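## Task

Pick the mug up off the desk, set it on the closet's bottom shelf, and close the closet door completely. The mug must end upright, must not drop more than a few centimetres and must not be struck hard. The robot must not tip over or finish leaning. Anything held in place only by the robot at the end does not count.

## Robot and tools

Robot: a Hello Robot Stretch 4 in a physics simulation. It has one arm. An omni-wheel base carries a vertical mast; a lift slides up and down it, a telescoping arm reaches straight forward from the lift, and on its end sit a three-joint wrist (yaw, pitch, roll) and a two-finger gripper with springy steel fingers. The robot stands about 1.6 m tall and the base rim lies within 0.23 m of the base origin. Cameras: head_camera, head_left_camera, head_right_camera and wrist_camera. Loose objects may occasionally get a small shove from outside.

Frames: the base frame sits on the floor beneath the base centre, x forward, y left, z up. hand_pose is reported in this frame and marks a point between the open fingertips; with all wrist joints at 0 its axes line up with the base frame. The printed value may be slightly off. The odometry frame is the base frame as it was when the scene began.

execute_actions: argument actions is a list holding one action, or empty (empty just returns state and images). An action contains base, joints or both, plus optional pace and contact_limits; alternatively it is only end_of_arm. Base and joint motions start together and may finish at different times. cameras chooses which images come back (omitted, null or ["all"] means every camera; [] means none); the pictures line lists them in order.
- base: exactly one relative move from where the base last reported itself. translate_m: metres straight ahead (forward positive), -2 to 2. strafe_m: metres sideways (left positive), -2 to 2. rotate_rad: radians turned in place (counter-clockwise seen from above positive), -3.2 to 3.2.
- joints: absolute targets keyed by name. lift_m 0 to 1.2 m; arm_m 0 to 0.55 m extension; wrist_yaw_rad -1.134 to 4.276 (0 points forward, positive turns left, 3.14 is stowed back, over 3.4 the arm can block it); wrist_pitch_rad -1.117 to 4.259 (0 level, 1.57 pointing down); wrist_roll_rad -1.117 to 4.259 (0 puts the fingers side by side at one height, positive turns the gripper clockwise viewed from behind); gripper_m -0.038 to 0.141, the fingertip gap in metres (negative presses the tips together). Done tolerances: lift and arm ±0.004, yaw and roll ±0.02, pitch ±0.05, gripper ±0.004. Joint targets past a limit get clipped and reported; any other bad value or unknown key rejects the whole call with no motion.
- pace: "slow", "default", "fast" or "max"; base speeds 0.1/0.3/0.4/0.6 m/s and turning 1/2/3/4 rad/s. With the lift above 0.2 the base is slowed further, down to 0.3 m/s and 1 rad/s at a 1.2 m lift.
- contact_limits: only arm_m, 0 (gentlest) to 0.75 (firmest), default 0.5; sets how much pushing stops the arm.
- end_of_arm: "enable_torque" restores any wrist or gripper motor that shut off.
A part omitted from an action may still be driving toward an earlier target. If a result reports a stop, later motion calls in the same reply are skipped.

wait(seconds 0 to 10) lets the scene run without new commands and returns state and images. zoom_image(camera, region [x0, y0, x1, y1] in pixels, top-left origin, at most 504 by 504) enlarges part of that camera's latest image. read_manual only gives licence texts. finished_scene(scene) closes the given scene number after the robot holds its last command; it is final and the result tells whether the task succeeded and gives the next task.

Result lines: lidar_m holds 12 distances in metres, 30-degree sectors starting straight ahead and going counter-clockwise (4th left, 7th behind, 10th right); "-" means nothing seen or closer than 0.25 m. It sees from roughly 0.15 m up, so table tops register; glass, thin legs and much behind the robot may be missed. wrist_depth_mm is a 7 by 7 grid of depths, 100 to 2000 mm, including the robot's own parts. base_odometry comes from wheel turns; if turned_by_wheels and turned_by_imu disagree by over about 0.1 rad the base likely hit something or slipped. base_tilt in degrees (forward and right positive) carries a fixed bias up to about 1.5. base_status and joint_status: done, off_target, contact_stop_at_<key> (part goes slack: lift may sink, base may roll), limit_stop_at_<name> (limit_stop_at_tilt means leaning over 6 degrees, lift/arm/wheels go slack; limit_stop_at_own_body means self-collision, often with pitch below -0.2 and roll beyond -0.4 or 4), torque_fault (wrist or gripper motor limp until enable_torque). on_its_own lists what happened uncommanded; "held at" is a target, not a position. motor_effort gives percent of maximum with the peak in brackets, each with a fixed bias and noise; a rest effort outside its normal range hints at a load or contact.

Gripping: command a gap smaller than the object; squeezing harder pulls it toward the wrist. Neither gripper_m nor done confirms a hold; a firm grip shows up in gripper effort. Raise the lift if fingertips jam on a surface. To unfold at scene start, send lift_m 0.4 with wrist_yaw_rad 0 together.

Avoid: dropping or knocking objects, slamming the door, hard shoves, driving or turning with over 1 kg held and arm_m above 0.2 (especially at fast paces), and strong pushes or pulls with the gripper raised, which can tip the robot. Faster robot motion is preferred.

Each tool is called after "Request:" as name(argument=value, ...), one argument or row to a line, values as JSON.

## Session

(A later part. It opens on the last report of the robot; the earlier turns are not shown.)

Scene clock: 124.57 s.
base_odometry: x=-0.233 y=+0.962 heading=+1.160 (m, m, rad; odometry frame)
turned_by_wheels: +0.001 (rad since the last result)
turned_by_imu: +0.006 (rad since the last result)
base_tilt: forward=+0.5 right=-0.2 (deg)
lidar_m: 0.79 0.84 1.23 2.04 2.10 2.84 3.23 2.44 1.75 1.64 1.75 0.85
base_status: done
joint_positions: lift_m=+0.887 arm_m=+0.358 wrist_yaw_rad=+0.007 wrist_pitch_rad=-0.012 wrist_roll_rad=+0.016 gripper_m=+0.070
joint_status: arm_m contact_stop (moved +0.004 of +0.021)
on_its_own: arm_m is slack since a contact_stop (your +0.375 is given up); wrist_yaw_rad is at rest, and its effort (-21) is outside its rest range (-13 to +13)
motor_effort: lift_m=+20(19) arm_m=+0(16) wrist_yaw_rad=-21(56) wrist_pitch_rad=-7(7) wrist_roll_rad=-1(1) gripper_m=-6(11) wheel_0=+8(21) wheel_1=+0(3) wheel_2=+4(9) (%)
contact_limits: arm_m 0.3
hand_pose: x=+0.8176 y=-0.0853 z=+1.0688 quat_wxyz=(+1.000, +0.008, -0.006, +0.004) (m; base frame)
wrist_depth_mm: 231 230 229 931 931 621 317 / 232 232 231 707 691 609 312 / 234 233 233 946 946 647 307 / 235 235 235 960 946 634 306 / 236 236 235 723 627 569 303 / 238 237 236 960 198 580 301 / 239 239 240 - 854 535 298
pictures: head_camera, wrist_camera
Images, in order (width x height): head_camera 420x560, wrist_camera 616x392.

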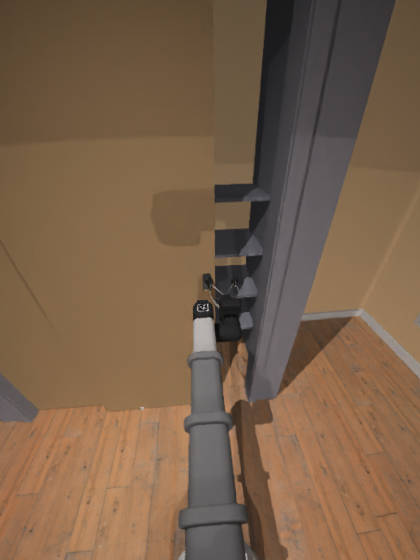

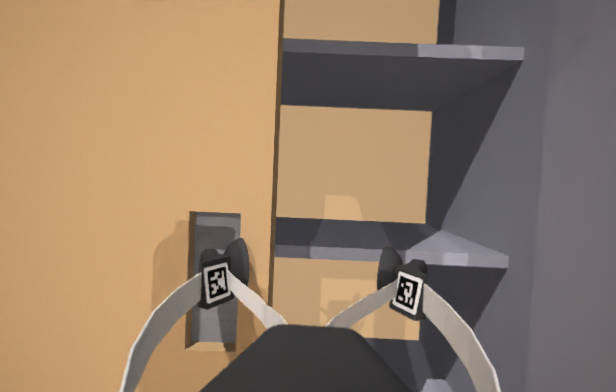

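Request:
execute_actions(
  actions=[
    {"base":{"strafe_m":-0.085},"joints":{"arm_m":0.375},"contact_limits":{"arm_m":0.3},"pace":"slow"},
  ],
  cameras=["head_camera","wrist_camera"],
)

Scene clock: 126.73 s.
base_odometry: x=-0.155 y=+0.928 heading=+1.161 (m, m, rad; odometry frame)
turned_by_wheels: +0.001 (rad since the last result)
turned_by_imu: +0.003 (rad since the last result)
base_tilt: forward=+0.3 right=-0.3 (deg)
lidar_m: 0.82 0.84 1.22 2.13 2.20 2.92 3.24 2.34 1.63 1.57 1.66 0.83
base_status: done
joint_positions: lift_m=+0.887 arm_m=+0.373 wrist_yaw_rad=+0.005 wrist_pitch_rad=-0.012 wrist_roll_rad=+0.016 gripper_m=+0.070
joint_status: all done
on_its_own: wrist_yaw_rad is at rest, and its effort (-14) is outside its rest range (-13 to +13)
motor_effort: lift_m=+19(19) arm_m=+11(13) wrist_yaw_rad=-14(48) wrist_pitch_rad=-7(7) wrist_roll_rad=-1(1) gripper_m=-5(11) wheel_0=+13(23) wheel_1=+4(8) wheel_2=-2(6) (%)
contact_limits: arm_m 0.3
hand_pose: x=+0.8328 y=-0.0861 z=+1.0688 quat_wxyz=(+1.000, +0.008, -0.006, +0.002) (m; base frame)
wrist_depth_mm: 221 221 220 917 778 271 200 / 223 223 222 707 683 266 198 / 224 224 224 946 931 262 195 / 227 226 226 946 931 257 195 / 228 228 227 723 627 254 195 / 229 229 228 960 198 235 195 / 231 231 231 - 707 218 196
pictures: head_camera, wrist_camera
Images, in order (width x height): head_camera 420x560, wrist_camera 616x392.

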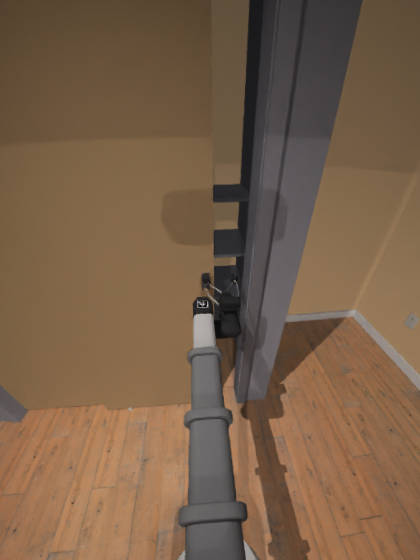

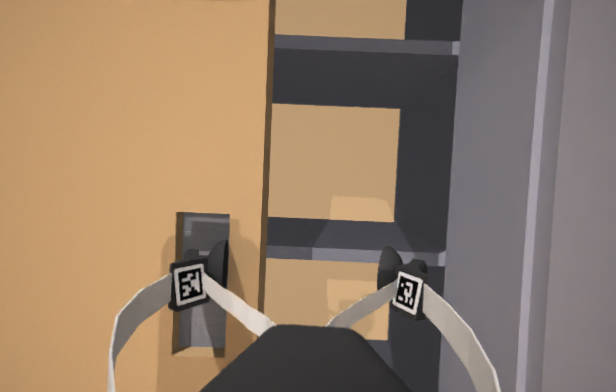

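Request:
execute_actions(
  actions=[
    {"joints":{"arm_m":0.27},"base":{"strafe_m":0.15}},
  ],
  cameras=[],
)

Request:
execute_actions(
  actions=[
    {"joints":{"wrist_yaw_rad":-0.7,"arm_m":0.33}},
  ],
  cameras=["head_camera","wrist_camera"],
)

Scene clock: 128.57 s.
base_odometry: x=-0.293 y=+0.988 heading=+1.161 (m, m, rad; odometry frame)
turned_by_wheels: +0.000 (rad since the last result)
turned_by_imu: +0.001 (rad since the last result)
base_tilt: forward=+0.1 right=-0.3 (deg)
lidar_m: 0.80 0.84 1.20 1.98 2.05 2.77 3.26 2.56 1.79 1.72 1.82 0.86
base_status: done
joint_positions: lift_m=+0.887 arm_m=+0.271 wrist_yaw_rad=+0.000 wrist_pitch_rad=-0.012 wrist_roll_rad=+0.016 gripper_m=+0.070
joint_status: all done
motor_effort: lift_m=+20(19) arm_m=-6(6) wrist_yaw_rad=-1(13) wrist_pitch_rad=-7(7) wrist_roll_rad=-1(1) gripper_m=-2(6) wheel_0=-1(10) wheel_1=+2(14) wheel_2=+1(0) (%)
hand_pose: x=+0.7304 y=-0.0874 z=+1.0688 quat_wxyz=(+1.000, +0.008, -0.006, +0.000) (m; base frame)
wrist_depth_mm: 314 315 314 314 314 750 407 / 317 315 315 317 317 668 399 / 319 319 319 319 319 723 397 / 320 320 322 320 322 759 389 / 324 324 322 324 324 683 387 / 327 327 325 325 198 699 384 / 329 329 327 - 327 647 382
pictures: none
No camera images: the call's "cameras" was empty. Leave "cameras" out to get every camera's image.

Scene clock: 129.63 s.
base_odometry: x=-0.293 y=+0.988 heading=+1.161 (m, m, rad; odometry frame)
turned_by_wheels: +0.000 (rad since the last result)
turned_by_imu: +0.000 (rad since the last result)
base_tilt: forward=+0.3 right=-0.5 (deg)
lidar_m: 0.77 0.83 1.21 1.98 2.05 2.77 3.25 2.53 1.81 1.71 1.82 0.85
base_status: not commanded
joint_positions: lift_m=+0.887 arm_m=+0.329 wrist_yaw_rad=-0.700 wrist_pitch_rad=-0.012 wrist_roll_rad=+0.016 gripper_m=+0.070
joint_status: all done
motor_effort: lift_m=+19(19) arm_m=+6(6) wrist_yaw_rad=-3(7) wrist_pitch_rad=-7(7) wrist_roll_rad=-1(1) gripper_m=-2(3) wheel_0=-1(1) wheel_1=+2(2) wheel_2=+1(1) (%)
hand_pose: x=+0.6643 y=-0.2526 z=+1.0688 quat_wxyz=(+0.939, +0.005, -0.008, -0.343) (m; base frame)
wrist_depth_mm: 270 306 759 410 500 1661 1397 / 272 307 715 413 508 1618 1397 / 273 310 750 418 521 1618 1397 / 276 315 759 427 530 1618 1397 / 278 322 676 424 500 1661 1366 / 279 319 466 413 198 1618 1366 / 282 312 750 - 1808 1499 1366
pictures: head_camera, wrist_camera
Images, in order (width x height): head_camera 420x560, wrist_camera 616x392.

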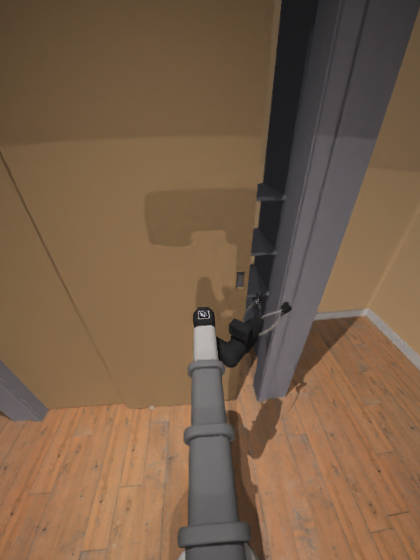

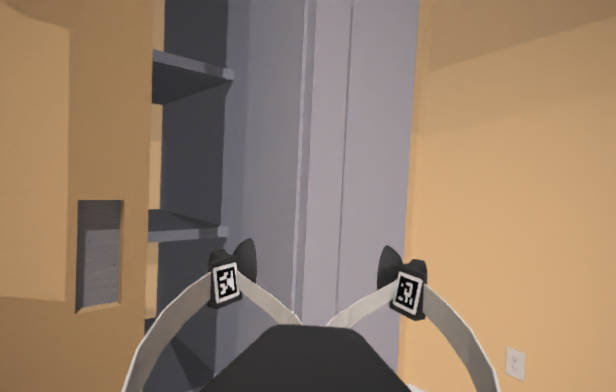

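Request:
execute_actions(
  actions=[
    {"base":{"strafe_m":0.03},"joints":{"arm_m":0.4}},
  ],
  cameras=["head_camera","wrist_camera"],
)

Scene clock: 130.83 s.
base_odometry: x=-0.320 y=+1.000 heading=+1.161 (m, m, rad; odometry frame)
turned_by_wheels: +0.000 (rad since the last result)
turned_by_imu: +0.000 (rad since the last result)
base_tilt: forward=+0.2 right=-0.4 (deg)
lidar_m: 0.79 0.84 1.20 1.93 2.03 2.72 3.26 2.52 1.83 1.74 1.85 0.87
base_status: done
joint_positions: lift_m=+0.887 arm_m=+0.399 wrist_yaw_rad=-0.700 wrist_pitch_rad=-0.012 wrist_roll_rad=+0.016 gripper_m=+0.070
joint_status: all done
motor_effort: lift_m=+19(19) arm_m=+6(5) wrist_yaw_rad=-2(1) wrist_pitch_rad=-8(7) wrist_roll_rad=-1(1) gripper_m=-3(2) wheel_0=+0(10) wheel_1=+1(9) wheel_2=+0(1) (%)
hand_pose: x=+0.7342 y=-0.2527 z=+1.0688 quat_wxyz=(+0.939, +0.005, -0.008, -0.343) (m; base frame)
wrist_depth_mm: 213 240 281 436 375 1499 1430 / 213 243 627 436 375 1618 1430 / 215 245 699 436 377 1618 1430 / 216 247 691 436 387 1576 1430 / 219 249 283 433 375 1576 1397 / 220 247 282 402 198 1576 1397 / 222 246 285 - 449 1537 1430
pictures: head_camera, wrist_camera
Images, in order (width x height): head_camera 420x560, wrist_camera 616x392.

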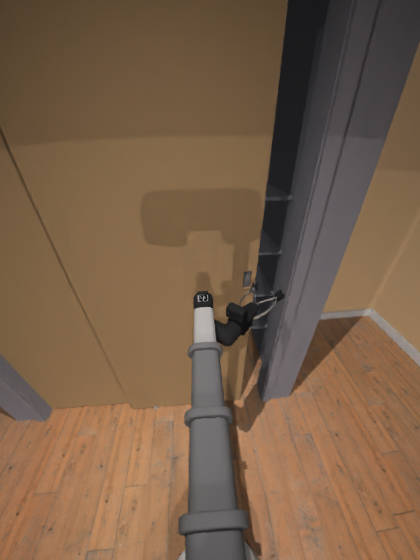

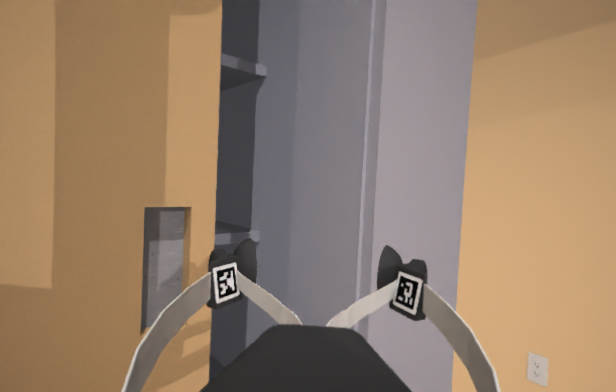

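Request:
execute_actions(
  actions=[
    {"base":{"strafe_m":0.014},"joints":{"arm_m":0.5},"contact_limits":{"arm_m":0.2},"pace":"slow"},
  ],
  cameras=["wrist_camera"],
)

Scene clock: 133.20 s.
base_odometry: x=-0.333 y=+1.005 heading=+1.162 (m, m, rad; odometry frame)
turned_by_wheels: +0.000 (rad since the last result)
turned_by_imu: +0.001 (rad since the last result)
base_tilt: forward=+0.2 right=-0.2 (deg)
lidar_m: 0.79 0.83 1.21 1.92 1.98 2.72 3.25 2.52 1.86 1.76 1.87 0.87
base_status: done
joint_positions: lift_m=+0.887 arm_m=+0.498 wrist_yaw_rad=-0.711 wrist_pitch_rad=-0.012 wrist_roll_rad=+0.016 gripper_m=+0.070
joint_status: all done
on_its_own: wrist_yaw_rad is at rest, and its effort (+30) is outside its rest range (-13 to +13)
motor_effort: lift_m=+19(19) arm_m=+10(13) wrist_yaw_rad=+30(30) wrist_pitch_rad=-7(7) wrist_roll_rad=-1(1) gripper_m=+0(4) wheel_0=+3(11) wheel_1=+2(6) wheel_2=-1(1) (%)
contact_limits: arm_m 0.2
hand_pose: x=+0.8308 y=-0.2544 z=+1.0688 quat_wxyz=(+0.937, +0.005, -0.008, -0.348) (m; base frame)
wrist_depth_mm: 135 153 178 213 353 306 1397 / 135 154 180 216 353 307 1397 / 136 156 181 220 351 312 1336 / 137 157 183 222 353 312 1397 / 138 158 186 229 329 314 1430 / 140 160 174 185 188 320 1430 / 141 156 182 - 334 312 1430
pictures: wrist_camera
Images, in order (width x height): wrist_camera 616x392.

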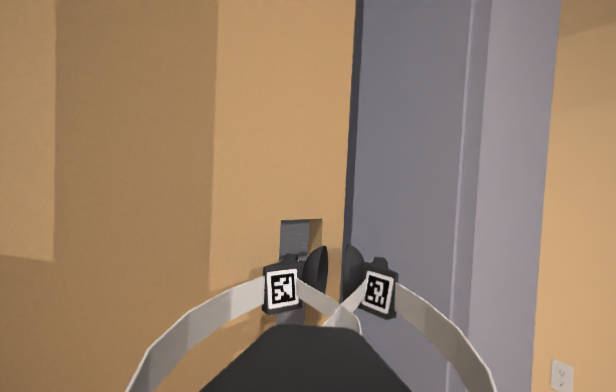

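Request:
execute_actions(
  actions=[
    {"joints":{"arm_m":0.38},"pace":"slow"},
  ],
  cameras=["head_camera","wrist_camera"],
)

Scene clock: 135.70 s.
base_odometry: x=-0.333 y=+1.005 heading=+1.161 (m, m, rad; odometry frame)
turned_by_wheels: -0.001 (rad since the last result)
turned_by_imu: +0.000 (rad since the last result)
base_tilt: forward=+0.2 right=-0.4 (deg)
lidar_m: 0.80 0.83 1.21 1.93 2.02 2.69 3.25 2.50 1.83 1.76 1.85 0.84
base_status: not commanded
joint_positions: lift_m=+0.887 arm_m=+0.381 wrist_yaw_rad=-0.700 wrist_pitch_rad=-0.012 wrist_roll_rad=+0.016 gripper_m=+0.070
joint_status: all done
motor_effort: lift_m=+19(19) arm_m=-6(6) wrist_yaw_rad=+1(30) wrist_pitch_rad=-7(7) wrist_roll_rad=-1(1) gripper_m=-4(2) wheel_0=-3(6) wheel_1=-1(1) wheel_2=-2(3) (%)
hand_pose: x=+0.7162 y=-0.2528 z=+1.0688 quat_wxyz=(+0.939, +0.005, -0.008, -0.343) (m; base frame)
wrist_depth_mm: 225 255 297 459 394 1618 1430 / 227 258 300 459 402 1661 1430 / 229 260 304 455 410 1576 1430 / 230 264 314 459 415 1618 1430 / 232 265 296 459 397 1618 1397 / 233 262 294 421 198 1618 1430 / 237 262 303 - 480 1618 1430
pictures: head_camera, wrist_camera
Images, in order (width x height): head_camera 420x560, wrist_camera 616x392.

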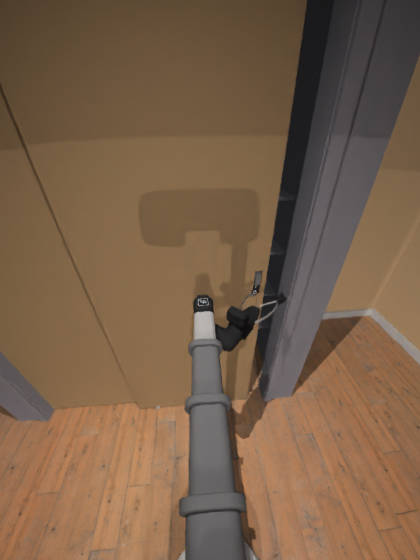

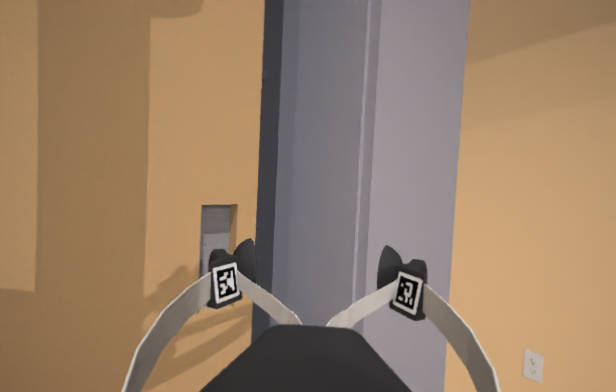

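Request:
execute_actions(
  actions=[
    {"joints":{"gripper_m":-0.01}},
  ],
  cameras=[],
)

Request:
execute_actions(
  actions=[
    {"joints":{"arm_m":0.52},"contact_limits":{"arm_m":0.2},"pace":"slow"},
  ],
  cameras=["wrist_camera"],
)

Scene clock: 137.37 s.
base_odometry: x=-0.333 y=+1.005 heading=+1.161 (m, m, rad; odometry frame)
turned_by_wheels: +0.000 (rad since the last result)
turned_by_imu: +0.000 (rad since the last result)
base_tilt: forward=+0.4 right=-0.1 (deg)
lidar_m: 0.79 0.84 1.19 1.91 2.01 2.70 3.24 2.56 1.85 1.76 1.85 0.83
base_status: not commanded
joint_positions: lift_m=+0.887 arm_m=+0.381 wrist_yaw_rad=-0.700 wrist_pitch_rad=-0.012 wrist_roll_rad=+0.016 gripper_m=-0.010
joint_status: all done
motor_effort: lift_m=+20(20) arm_m=-6(6) wrist_yaw_rad=+1(0) wrist_pitch_rad=-7(7) wrist_roll_rad=-1(1) gripper_m=-12(11) wheel_0=-3(3) wheel_1=-1(1) wheel_2=-2(2) (%)
hand_pose: x=+0.7162 y=-0.2528 z=+1.0688 quat_wxyz=(+0.939, +0.005, -0.008, -0.343) (m; base frame)
wrist_depth_mm: 226 256 298 459 397 1618 1430 / 227 258 300 459 399 1618 1430 / 229 259 304 455 404 1618 1430 / 231 263 312 459 415 1661 1430 / 232 266 322 407 421 1661 1430 / 235 267 182 190 182 1661 1464 / 236 259 303 - 480 1537 1397
pictures: none
No camera images: the call's "cameras" was empty. Leave "cameras" out to get every camera's image.

Scene clock: 139.67 s.
base_odometry: x=-0.333 y=+1.005 heading=+1.161 (m, m, rad; odometry frame)
turned_by_wheels: +0.000 (rad since the last result)
turned_by_imu: +0.001 (rad since the last result)
base_tilt: forward=+0.1 right=-0.3 (deg)
lidar_m: 0.80 0.84 1.18 1.94 1.99 2.73 3.25 2.52 1.84 1.77 1.87 0.84
base_status: not commanded
joint_positions: lift_m=+0.887 arm_m=+0.505 wrist_yaw_rad=-0.721 wrist_pitch_rad=-0.012 wrist_roll_rad=+0.016 gripper_m=-0.010
joint_status: arm_m contact_stop (moved +0.124 of +0.139)
on_its_own: arm_m is slack since a contact_stop (your +0.520 is given up); wrist_yaw_rad is at rest, and its effort (+59) is outside its rest range (-13 to +13)
motor_effort: lift_m=+19(19) arm_m=+0(17) wrist_yaw_rad=+59(67) wrist_pitch_rad=-6(6) wrist_roll_rad=-1(1) gripper_m=-9(9) wheel_0=+2(10) wheel_1=+2(2) wheel_2=-6(7) (%)
contact_limits: arm_m 0.2
hand_pose: x=+0.8347 y=-0.2561 z=+1.0689 quat_wxyz=(+0.936, +0.005, -0.008, -0.353) (m; base frame)
wrist_depth_mm: 131 150 175 211 334 301 1336 / 132 151 176 213 343 307 1366 / 133 152 178 216 343 306 1397 / 134 153 180 220 343 307 1397 / 135 155 182 210 332 315 1366 / 136 156 172 187 184 320 1397 / 138 152 178 - 329 310 1430
pictures: wrist_camera
Images, in order (width x height): wrist_camera 616x392.

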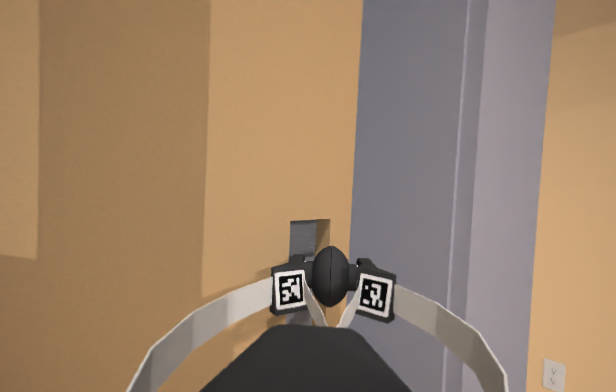

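Request:
execute_actions(
  actions=[
    {"joints":{"arm_m":0.2,"wrist_yaw_rad":-0.3}},
  ],
)

Scene clock: 141.73 s.
base_odometry: x=-0.333 y=+1.005 heading=+1.162 (m, m, rad; odometry frame)
turned_by_wheels: +0.001 (rad since the last result)
turned_by_imu: +0.001 (rad since the last result)
base_tilt: forward=+0.2 right=-0.4 (deg)
lidar_m: 0.79 0.84 1.18 1.92 2.01 2.67 3.26 2.55 1.89 1.73 1.88 0.88
base_status: not commanded
joint_positions: lift_m=+0.887 arm_m=+0.201 wrist_yaw_rad=-0.300 wrist_pitch_rad=-0.012 wrist_roll_rad=+0.016 gripper_m=-0.010
joint_status: all done
motor_effort: lift_m=+19(19) arm_m=-6(9) wrist_yaw_rad=-1(92) wrist_pitch_rad=-6(7) wrist_roll_rad=-1(1) gripper_m=-9(11) wheel_0=+0(19) wheel_1=+1(7) wheel_2=+2(18) (%)
hand_pose: x=+0.6217 y=-0.1688 z=+1.0688 quat_wxyz=(+0.989, +0.007, -0.007, -0.149) (m; base frame)
wrist_depth_mm: 351 375 399 1138 778 469 525 / 355 375 402 946 768 469 530 / 357 377 404 1160 768 473 1537 / 357 379 415 1182 574 496 1576 / 362 384 418 759 539 500 1537 / 362 387 182 189 182 508 1576 / 368 384 413 - 517 484 1618
pictures: head_camera, head_left_camera, head_right_camera, wrist_camera
Images, in order (width x height): head_camera 420x560, head_left_camera 420x672, head_right_camera 420x672, wrist_camera 616x392.

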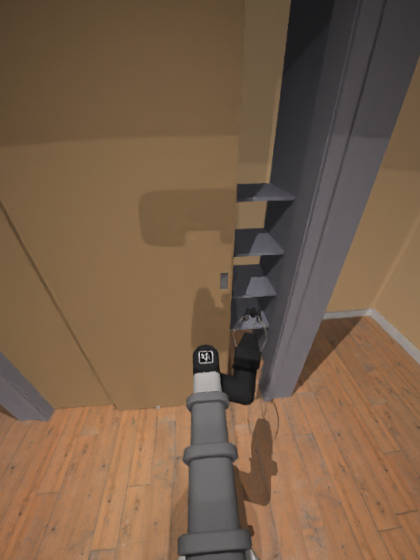

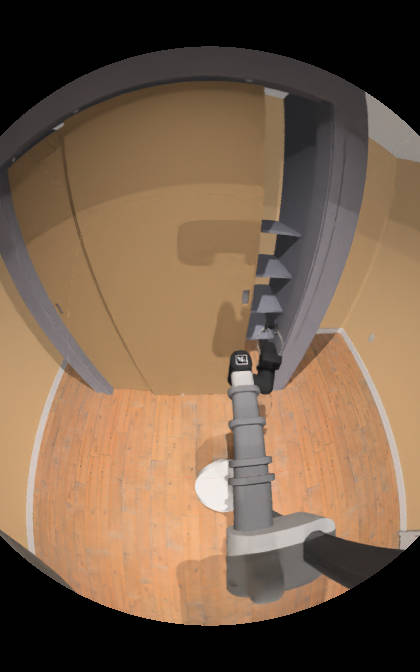

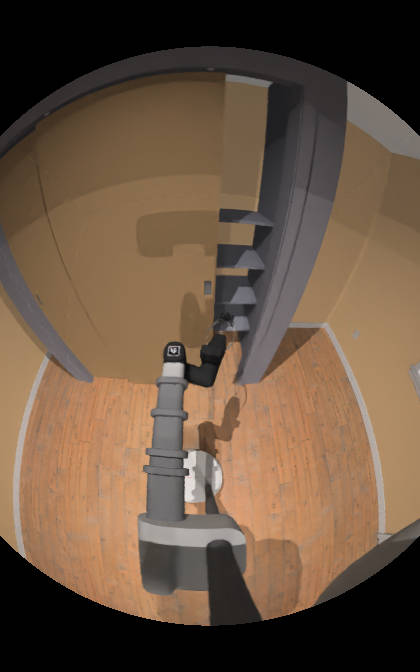

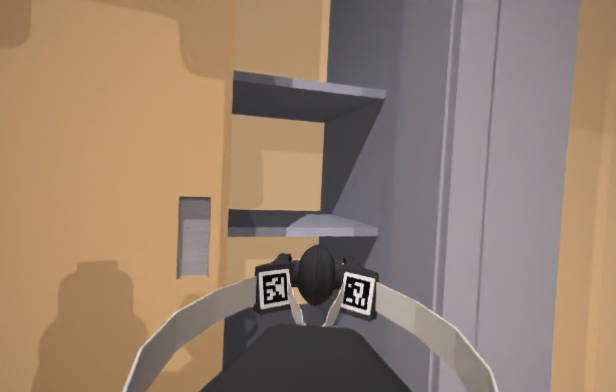

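Request:
execute_actions(
  actions=[
    {"base":{"strafe_m":0.15},"joints":{"wrist_yaw_rad":-0.7,"arm_m":0.38}},
  ],
  cameras=["wrist_camera"],
)

Scene clock: 143.57 s.
base_odometry: x=-0.471 y=+1.065 heading=+1.162 (m, m, rad; odometry frame)
turned_by_wheels: +0.000 (rad since the last result)
turned_by_imu: +0.001 (rad since the last result)
base_tilt: forward=+0.1 right=-0.2 (deg)
lidar_m: 0.79 0.85 1.18 1.76 1.86 2.50 3.25 2.52 2.04 1.87 2.02 0.85
base_status: done
joint_positions: lift_m=+0.887 arm_m=+0.379 wrist_yaw_rad=-0.700 wrist_pitch_rad=-0.012 wrist_roll_rad=+0.016 gripper_m=-0.010
joint_status: all done
motor_effort: lift_m=+19(20) arm_m=+6(6) wrist_yaw_rad=-1(7) wrist_pitch_rad=-7(7) wrist_roll_rad=-1(1) gripper_m=-9(10) wheel_0=+0(10) wheel_1=+1(10) wheel_2=+0(0) (%)
hand_pose: x=+0.7142 y=-0.2527 z=+1.0688 quat_wxyz=(+0.939, +0.005, -0.008, -0.343) (m; base frame)
wrist_depth_mm: 224 254 296 842 539 544 1576 / 225 257 298 809 539 549 1537 / 228 259 301 842 539 569 1576 / 229 260 312 831 539 580 1537 / 231 264 320 741 521 597 1537 / 232 264 182 190 182 603 1537 / 235 257 301 - 512 574 1537
pictures: wrist_camera
Images, in order (width x height): wrist_camera 616x392.

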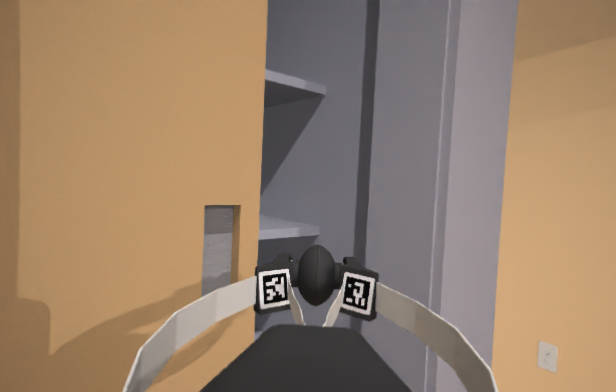

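Request:
execute_actions(
  actions=[
    {"base":{"strafe_m":0.022}},
  ],
  cameras=[],
)

Request:
execute_actions(
  actions=[
    {"joints":{"arm_m":0.52},"contact_limits":{"arm_m":0.1},"pace":"slow"},
  ],
  cameras=["wrist_camera"],
)

Scene clock: 144.47 s.
base_odometry: x=-0.491 y=+1.074 heading=+1.161 (m, m, rad; odometry frame)
turned_by_wheels: +0.000 (rad since the last result)
turned_by_imu: +0.000 (rad since the last result)
base_tilt: forward=+0.2 right=-0.4 (deg)
lidar_m: 0.80 0.81 1.20 1.76 1.83 2.44 3.26 2.51 2.08 1.91 2.04 0.86
base_status: done
joint_positions: lift_m=+0.887 arm_m=+0.379 wrist_yaw_rad=-0.700 wrist_pitch_rad=-0.012 wrist_roll_rad=+0.016 gripper_m=-0.010
joint_status: not commanded
motor_effort: lift_m=+20(19) arm_m=+6(6) wrist_yaw_rad=-1(1) wrist_pitch_rad=-7(7) wrist_roll_rad=-1(1) gripper_m=-10(10) wheel_0=-1(9) wheel_1=+0(8) wheel_2=+0(0) (%)
hand_pose: x=+0.7142 y=-0.2527 z=+1.0688 quat_wxyz=(+0.939, +0.005, -0.008, -0.343) (m; base frame)
wrist_depth_mm: 224 254 294 809 564 512 1618 / 226 256 297 798 564 549 1576 / 227 259 301 842 564 569 1576 / 229 260 304 842 559 574 1576 / 230 263 306 340 544 591 1576 / 233 265 182 190 182 603 1576 / 235 257 301 - 539 554 1576
pictures: none
No camera images: the call's "cameras" was empty. Leave "cameras" out to get every camera's image.

Scene clock: 146.83 s.
base_odometry: x=-0.491 y=+1.074 heading=+1.160 (m, m, rad; odometry frame)
turned_by_wheels: -0.002 (rad since the last result)
turned_by_imu: -0.001 (rad since the last result)
base_tilt: forward=+0.1 right=-0.5 (deg)
lidar_m: 0.79 0.82 1.19 1.76 1.85 2.45 3.25 2.52 2.06 1.94 2.05 0.85
base_status: not commanded
joint_positions: lift_m=+0.887 arm_m=+0.510 wrist_yaw_rad=-0.730 wrist_pitch_rad=-0.012 wrist_roll_rad=+0.016 gripper_m=-0.010
joint_status: arm_m contact_stop (moved +0.131 of +0.141)
on_its_own: arm_m is slack since a contact_stop (your +0.520 is given up); wrist_yaw_rad is at rest, and its effort (+86) is outside its rest range (-13 to +13)
motor_effort: lift_m=+19(20) arm_m=+0(14) wrist_yaw_rad=+86(86) wrist_pitch_rad=-7(7) wrist_roll_rad=-1(1) gripper_m=-11(9) wheel_0=-9(11) wheel_1=-3(4) wheel_2=-12(13) (%)
contact_limits: arm_m 0.1
hand_pose: x=+0.8373 y=-0.2575 z=+1.0688 quat_wxyz=(+0.934, +0.005, -0.008, -0.357) (m; base frame)
wrist_depth_mm: 124 143 167 202 621 449 430 / 125 144 168 206 634 449 496 / 126 145 171 208 634 449 517 / 127 146 173 211 634 445 544 / 128 148 175 206 615 442 1464 / 130 149 164 182 182 427 1464 / 131 145 171 - 621 421 1464
pictures: wrist_camera
Images, in order (width x height): wrist_camera 616x392.

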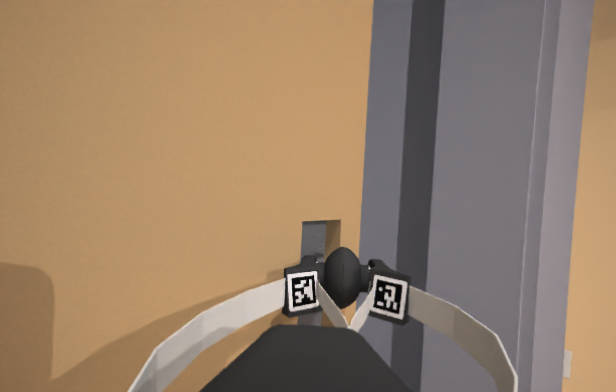

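Request:
execute_actions(
  actions=[
    {"base":{"strafe_m":-0.12},"joints":{"arm_m":0.495},"pace":"slow"},
  ],
  cameras=["head_camera","wrist_camera"],
)

Scene clock: 149.23 s.
base_odometry: x=-0.381 y=+1.026 heading=+1.160 (m, m, rad; odometry frame)
turned_by_wheels: +0.000 (rad since the last result)
turned_by_imu: +0.001 (rad since the last result)
base_tilt: forward=+0.2 right=-0.4 (deg)
lidar_m: 0.80 0.84 1.19 1.87 1.94 2.61 3.23 2.49 1.94 1.80 1.91 0.85
base_status: done
joint_positions: lift_m=+0.887 arm_m=+0.495 wrist_yaw_rad=-0.709 wrist_pitch_rad=-0.012 wrist_roll_rad=+0.016 gripper_m=-0.010
joint_status: all done
on_its_own: wrist_yaw_rad is at rest, and its effort (+26) is outside its rest range (-13 to +13)
motor_effort: lift_m=+19(19) arm_m=+0(3) wrist_yaw_rad=+26(85) wrist_pitch_rad=-6(7) wrist_roll_rad=-1(1) gripper_m=-7(9) wheel_0=+5(21) wheel_1=-2(5) wheel_2=-3(13) (%)
hand_pose: x=+0.8279 y=-0.2542 z=+1.0689 quat_wxyz=(+0.938, +0.005, -0.008, -0.347) (m; base frame)
wrist_depth_mm: 136 155 180 216 413 342 1397 / 137 157 182 218 413 345 1366 / 138 158 185 222 410 347 1397 / 139 159 186 225 413 347 1430 / 140 160 188 229 399 355 1397 / 142 162 175 190 184 347 1397 / 143 157 185 - 394 349 1430
pictures: head_camera, wrist_camera
Images, in order (width x height): head_camera 420x560, wrist_camera 616x392.

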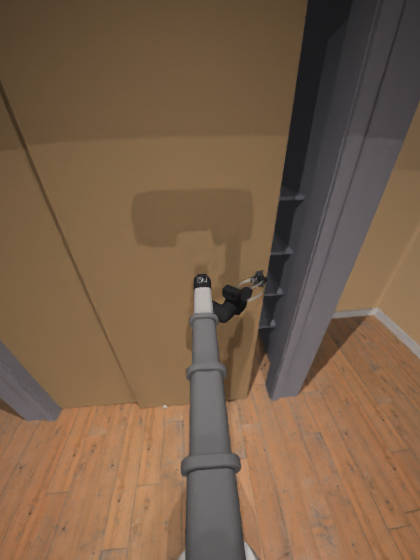

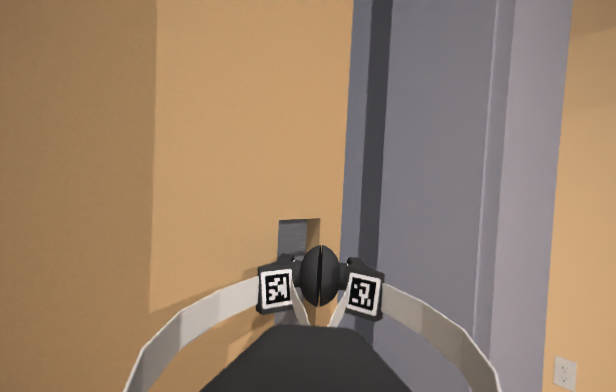

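Request:
execute_actions(
  actions=[
    {"base":{"strafe_m":-0.07},"joints":{"arm_m":0.5},"pace":"slow"},
  ],
  cameras=["head_camera","wrist_camera"],
)

Scene clock: 151.10 s.
base_odometry: x=-0.317 y=+0.998 heading=+1.160 (m, m, rad; odometry frame)
turned_by_wheels: +0.001 (rad since the last result)
turned_by_imu: +0.001 (rad since the last result)
base_tilt: forward=+0.3 right=-0.3 (deg)
lidar_m: 0.80 0.84 1.18 1.95 2.03 2.73 3.25 2.52 1.88 1.74 1.85 0.83
base_status: done
joint_positions: lift_m=+0.887 arm_m=+0.498 wrist_yaw_rad=-0.711 wrist_pitch_rad=-0.012 wrist_roll_rad=+0.016 gripper_m=-0.010
joint_status: all done
on_its_own: wrist_yaw_rad is at rest, and its effort (+32) is outside its rest range (-13 to +13)
motor_effort: lift_m=+20(20) arm_m=+9(12) wrist_yaw_rad=+32(44) wrist_pitch_rad=-6(7) wrist_roll_rad=-1(1) gripper_m=-8(7) wheel_0=+9(20) wheel_1=+0(4) wheel_2=+0(2) (%)
hand_pose: x=+0.8308 y=-0.2546 z=+1.0689 quat_wxyz=(+0.937, +0.005, -0.008, -0.348) (m; base frame)
wrist_depth_mm: 135 154 180 215 329 294 1366 / 137 155 181 218 329 298 1366 / 137 157 183 222 329 304 1397 / 138 158 186 224 327 312 1366 / 140 160 187 229 319 319 1397 / 141 161 176 187 183 325 1397 / 143 156 183 - 314 301 1397
pictures: head_camera, wrist_camera
Images, in order (width x height): head_camera 420x560, wrist_camera 616x392.

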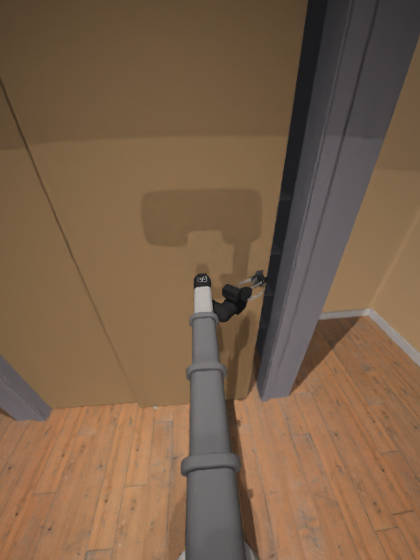

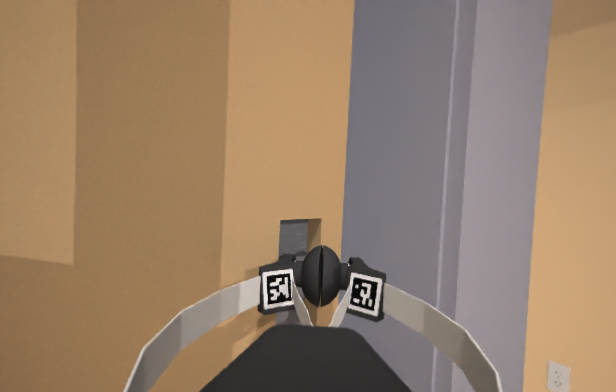

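Still a small gap, it seems.

Request:
execute_actions(
  actions=[
    {"base":{"strafe_m":-0.04},"pace":"slow"},
  ],
  cameras=["head_camera","wrist_camera"],
)

Scene clock: 152.63 s.
base_odometry: x=-0.281 y=+0.982 heading=+1.161 (m, m, rad; odometry frame)
turned_by_wheels: +0.001 (rad since the last result)
turned_by_imu: +0.001 (rad since the last result)
base_tilt: forward=+0.1 right=-0.4 (deg)
lidar_m: 0.78 0.83 1.19 1.99 2.07 2.81 3.25 2.51 1.81 1.69 1.82 0.85
base_status: done
joint_positions: lift_m=+0.887 arm_m=+0.498 wrist_yaw_rad=-0.710 wrist_pitch_rad=-0.012 wrist_roll_rad=+0.016 gripper_m=-0.010
joint_status: not commanded
on_its_own: wrist_yaw_rad is at rest, and its effort (+30) is outside its rest range (-13 to +13)
motor_effort: lift_m=+20(19) arm_m=+9(9) wrist_yaw_rad=+30(39) wrist_pitch_rad=-6(6) wrist_roll_rad=-1(1) gripper_m=-8(10) wheel_0=+9(18) wheel_1=+0(6) wheel_2=+0(3) (%)
hand_pose: x=+0.8310 y=-0.2544 z=+1.0689 quat_wxyz=(+0.938, +0.005, -0.008, -0.348) (m; base frame)
wrist_depth_mm: 136 155 180 216 285 320 1366 / 137 156 182 219 283 329 1366 / 138 158 183 222 283 334 1366 / 139 159 186 225 282 343 1366 / 140 160 188 231 273 351 1366 / 142 162 177 189 184 357 1397 / 143 157 185 - 276 301 1366
pictures: head_camera, wrist_camera
Images, in order (width x height): head_camera 420x560, wrist_camera 616x392.

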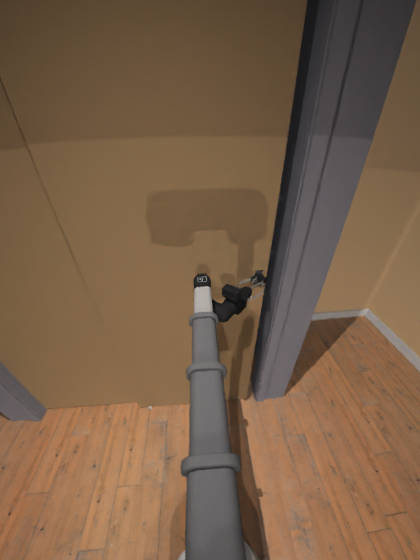

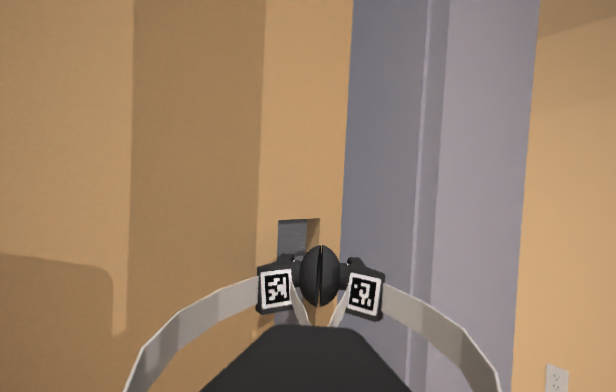

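Request:
execute_actions(
  actions=[
    {"base":{"strafe_m":-0.03},"pace":"slow"},
  ],
  cameras=["wrist_camera"],
)

Scene clock: 153.97 s.
base_odometry: x=-0.253 y=+0.970 heading=+1.162 (m, m, rad; odometry frame)
turned_by_wheels: +0.001 (rad since the last result)
turned_by_imu: +0.001 (rad since the last result)
base_tilt: forward=+0.1 right=-0.3 (deg)
lidar_m: 0.80 0.84 1.19 2.02 2.10 2.80 3.24 2.52 1.75 1.67 1.76 0.83
base_status: done
joint_positions: lift_m=+0.887 arm_m=+0.498 wrist_yaw_rad=-0.709 wrist_pitch_rad=-0.012 wrist_roll_rad=+0.016 gripper_m=-0.010
joint_status: not commanded
on_its_own: wrist_yaw_rad is at rest, and its effort (+27) is outside its rest range (-13 to +13)
motor_effort: lift_m=+19(19) arm_m=+8(9) wrist_yaw_rad=+27(34) wrist_pitch_rad=-6(6) wrist_roll_rad=-1(1) gripper_m=-8(10) wheel_0=+10(18) wheel_1=+1(4) wheel_2=+0(2) (%)
hand_pose: x=+0.8313 y=-0.2542 z=+1.0689 quat_wxyz=(+0.938, +0.005, -0.008, -0.347) (m; base frame)
wrist_depth_mm: 137 155 181 216 250 320 1336 / 137 157 183 220 251 329 1366 / 138 158 185 221 255 334 1336 / 140 160 186 225 256 343 1397 / 141 161 189 231 255 349 1366 / 142 162 177 190 183 357 1336 / 143 157 185 - 256 332 1336
pictures: wrist_camera
Images, in order (width x height): wrist_camera 616x392.

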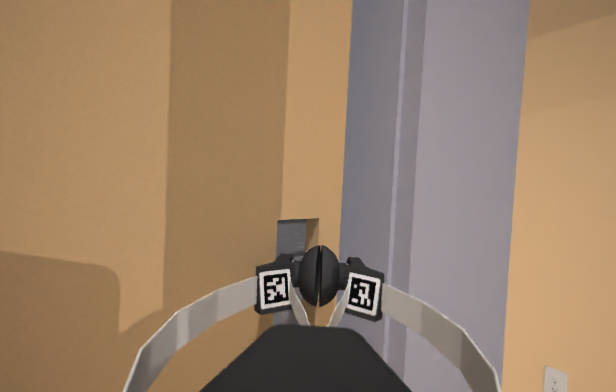

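Request:
execute_actions(
  actions=[
    {"base":{"strafe_m":-0.03},"pace":"slow"},
  ],
  cameras=["wrist_camera"],
)

Scene clock: 155.33 s.
base_odometry: x=-0.226 y=+0.958 heading=+1.163 (m, m, rad; odometry frame)
turned_by_wheels: +0.001 (rad since the last result)
turned_by_imu: +0.001 (rad since the last result)
base_tilt: forward=+0.3 right=-0.3 (deg)
lidar_m: 0.80 0.85 1.17 2.06 2.13 2.84 3.24 2.42 1.75 1.63 1.75 0.85
base_status: done
joint_positions: lift_m=+0.887 arm_m=+0.499 wrist_yaw_rad=-0.708 wrist_pitch_rad=-0.012 wrist_roll_rad=+0.016 gripper_m=-0.010
joint_status: not commanded
on_its_own: wrist_yaw_rad is at rest, and its effort (+23) is outside its rest range (-13 to +13)
motor_effort: lift_m=+19(20) arm_m=+8(8) wrist_yaw_rad=+23(31) wrist_pitch_rad=-6(6) wrist_roll_rad=-1(1) gripper_m=-8(10) wheel_0=+10(18) wheel_1=+1(1) wheel_2=+0(1) (%)
hand_pose: x=+0.8316 y=-0.2540 z=+1.0689 quat_wxyz=(+0.938, +0.005, -0.008, -0.347) (m; base frame)
wrist_depth_mm: 137 156 181 216 229 319 1308 / 138 157 182 220 231 325 1336 / 139 158 185 223 235 334 1336 / 140 160 187 226 236 342 1308 / 141 162 189 230 236 349 1308 / 143 163 176 190 183 357 1336 / 144 158 185 - 252 332 1308
pictures: wrist_camera
Images, in order (width x height): wrist_camera 616x392.

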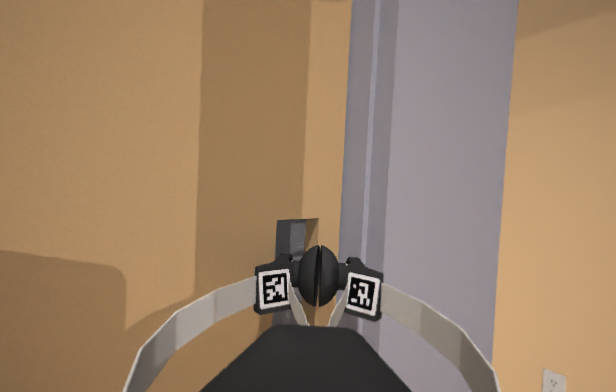

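Request:
execute_actions(
  actions=[
    {"base":{"strafe_m":-0.03},"pace":"slow"},
  ],
  cameras=["wrist_camera"],
)

Scene clock: 156.77 s.
base_odometry: x=-0.206 y=+0.941 heading=+1.184 (m, m, rad; odometry frame)
turned_by_wheels: +0.021 (rad since the last result)
turned_by_imu: +0.029 (rad since the last result)
base_tilt: forward=+0.4 right=-0.4 (deg)
lidar_m: 0.79 0.86 1.23 2.08 2.17 2.98 3.26 2.35 1.72 1.62 1.71 0.83
base_status: strafe_m contact_stop (by the wheels' count: -0.025 of -0.030)
joint_positions: lift_m=+0.887 arm_m=+0.499 wrist_yaw_rad=-0.706 wrist_pitch_rad=-0.012 wrist_roll_rad=+0.016 gripper_m=-0.010
joint_status: not commanded
on_its_own: the wheels are slack since a contact_stop; wrist_yaw_rad is at rest, and its effort (+17) is outside its rest range (-13 to +13)
motor_effort: lift_m=+19(20) arm_m=+8(8) wrist_yaw_rad=+17(56) wrist_pitch_rad=-5(7) wrist_roll_rad=-1(1) gripper_m=-9(10) wheel_0=+0(34) wheel_1=+0(11) wheel_2=+0(6) (%)
hand_pose: x=+0.8323 y=-0.2537 z=+1.0690 quat_wxyz=(+0.938, +0.005, -0.008, -0.346) (m; base frame)
wrist_depth_mm: 141 159 184 218 228 309 1336 / 141 160 186 220 230 317 1336 / 143 161 187 224 234 324 1336 / 143 163 190 226 236 330 1336 / 145 165 191 222 235 336 1336 / 146 166 180 190 183 345 1336 / 147 161 187 - 249 322 1336
pictures: wrist_camera
Images, in order (width x height): wrist_camera 616x392.

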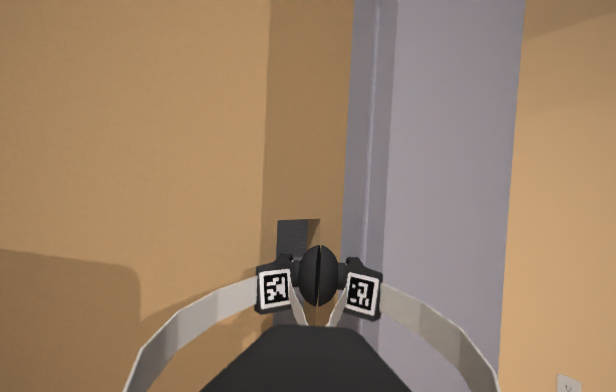

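Hit the stop. Retract straight.

Request:
execute_actions(
  actions=[
    {"joints":{"arm_m":0.15},"pace":"slow"},
  ],
  cameras=[],
)

Request:
execute_actions(
  actions=[
    {"joints":{"wrist_yaw_rad":0,"arm_m":0}},
  ],
)

Scene clock: 161.63 s.
base_odometry: x=-0.206 y=+0.941 heading=+1.184 (m, m, rad; odometry frame)
turned_by_wheels: +0.000 (rad since the last result)
turned_by_imu: +0.001 (rad since the last result)
base_tilt: forward=+0.2 right=-0.3 (deg)
lidar_m: 0.81 0.83 1.26 2.07 2.17 2.94 3.23 2.35 1.69 1.61 1.72 0.82
base_status: not commanded
joint_positions: lift_m=+0.887 arm_m=+0.151 wrist_yaw_rad=-0.700 wrist_pitch_rad=-0.012 wrist_roll_rad=+0.016 gripper_m=-0.010
joint_status: all done
on_its_own: the wheels are slack since a contact_stop
motor_effort: lift_m=+20(19) arm_m=-6(7) wrist_yaw_rad=+0(17) wrist_pitch_rad=-5(6) wrist_roll_rad=-1(1) gripper_m=-8(10) wheel_0=+0(0) wheel_1=+0(0) wheel_2=+0(0) (%)
hand_pose: x=+0.4863 y=-0.2527 z=+1.0689 quat_wxyz=(+0.939, +0.005, -0.008, -0.343) (m; base frame)
wrist_depth_mm: 418 473 508 1537 1808 1576 1336 / 421 477 517 1576 1808 1576 1336 / 421 480 521 1576 1808 1576 1336 / 427 496 544 1618 1863 1537 1336 / 427 500 544 603 1863 1576 1336 / 439 488 177 190 182 1576 1308 / 439 477 525 - 1863 1464 1336
pictures: none
No camera images: the call's "cameras" was empty. Leave "cameras" out to get every camera's image.

Scene clock: 163.13 s.
base_odometry: x=-0.206 y=+0.941 heading=+1.184 (m, m, rad; odometry frame)
turned_by_wheels: +0.000 (rad since the last result)
turned_by_imu: +0.000 (rad since the last result)
base_tilt: forward=+0.3 right=-0.3 (deg)
lidar_m: 0.81 0.85 1.27 2.07 2.14 2.96 3.25 2.35 1.71 1.61 1.71 0.84
base_status: not commanded
joint_positions: lift_m=+0.887 arm_m=+0.001 wrist_yaw_rad=+0.000 wrist_pitch_rad=-0.012 wrist_roll_rad=+0.016 gripper_m=-0.010
joint_status: all done
on_its_own: the wheels are slack since a contact_stop
motor_effort: lift_m=+19(19) arm_m=-6(7) wrist_yaw_rad=+0(6) wrist_pitch_rad=-6(7) wrist_roll_rad=-1(1) gripper_m=-10(8) wheel_0=+0(0) wheel_1=+0(0) wheel_2=+0(0) (%)
hand_pose: x=+0.4604 y=-0.0875 z=+1.0688 quat_wxyz=(+1.000, +0.008, -0.006, +0.000) (m; base frame)
wrist_depth_mm: 597 597 591 585 585 559 564 / 603 597 597 591 585 569 569 / 609 597 603 597 591 569 569 / 615 609 603 597 597 574 580 / 615 609 609 603 603 580 580 / 615 615 177 190 182 585 1308 / 627 615 615 - 615 580 1308
pictures: head_camera, head_left_camera, head_right_camera, wrist_camera
Images, in order (width x height): head_camera 420x560, head_left_camera 420x672, head_right_camera 420x672, wrist_camera 616x392.

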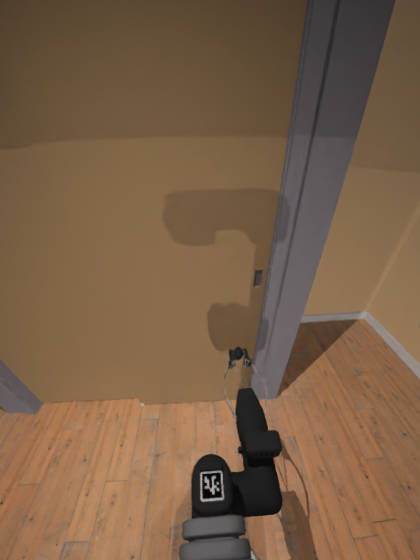

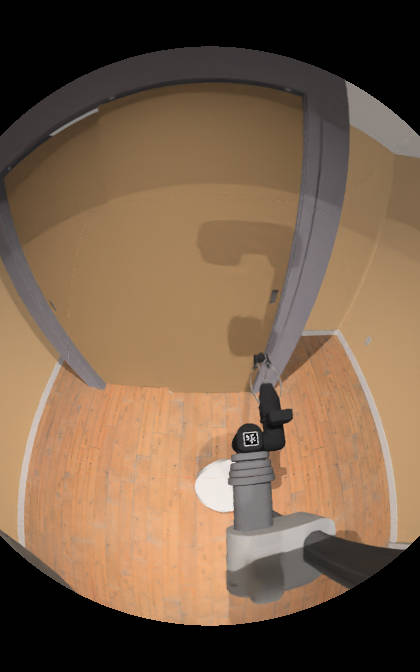

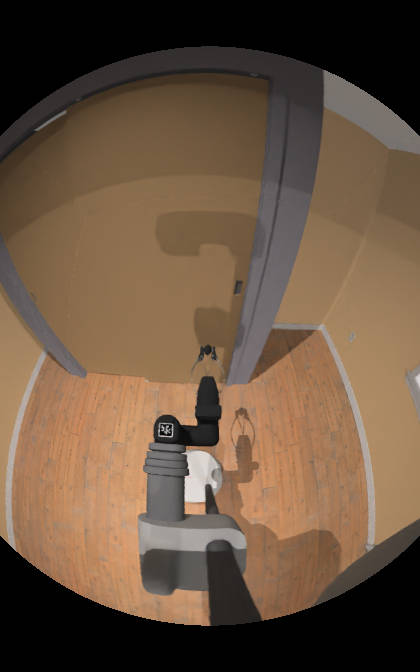

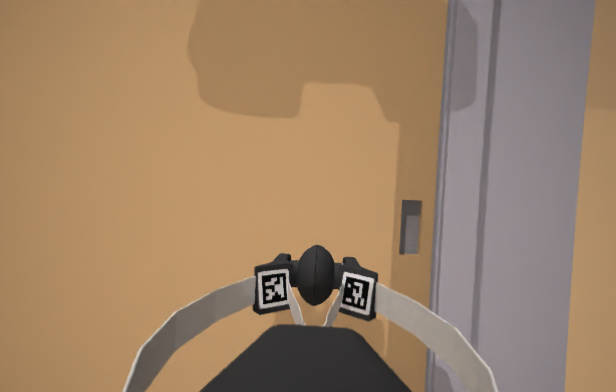

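Request:
finished_scene(
  scene=1,
)

The scene is finished: the task was done.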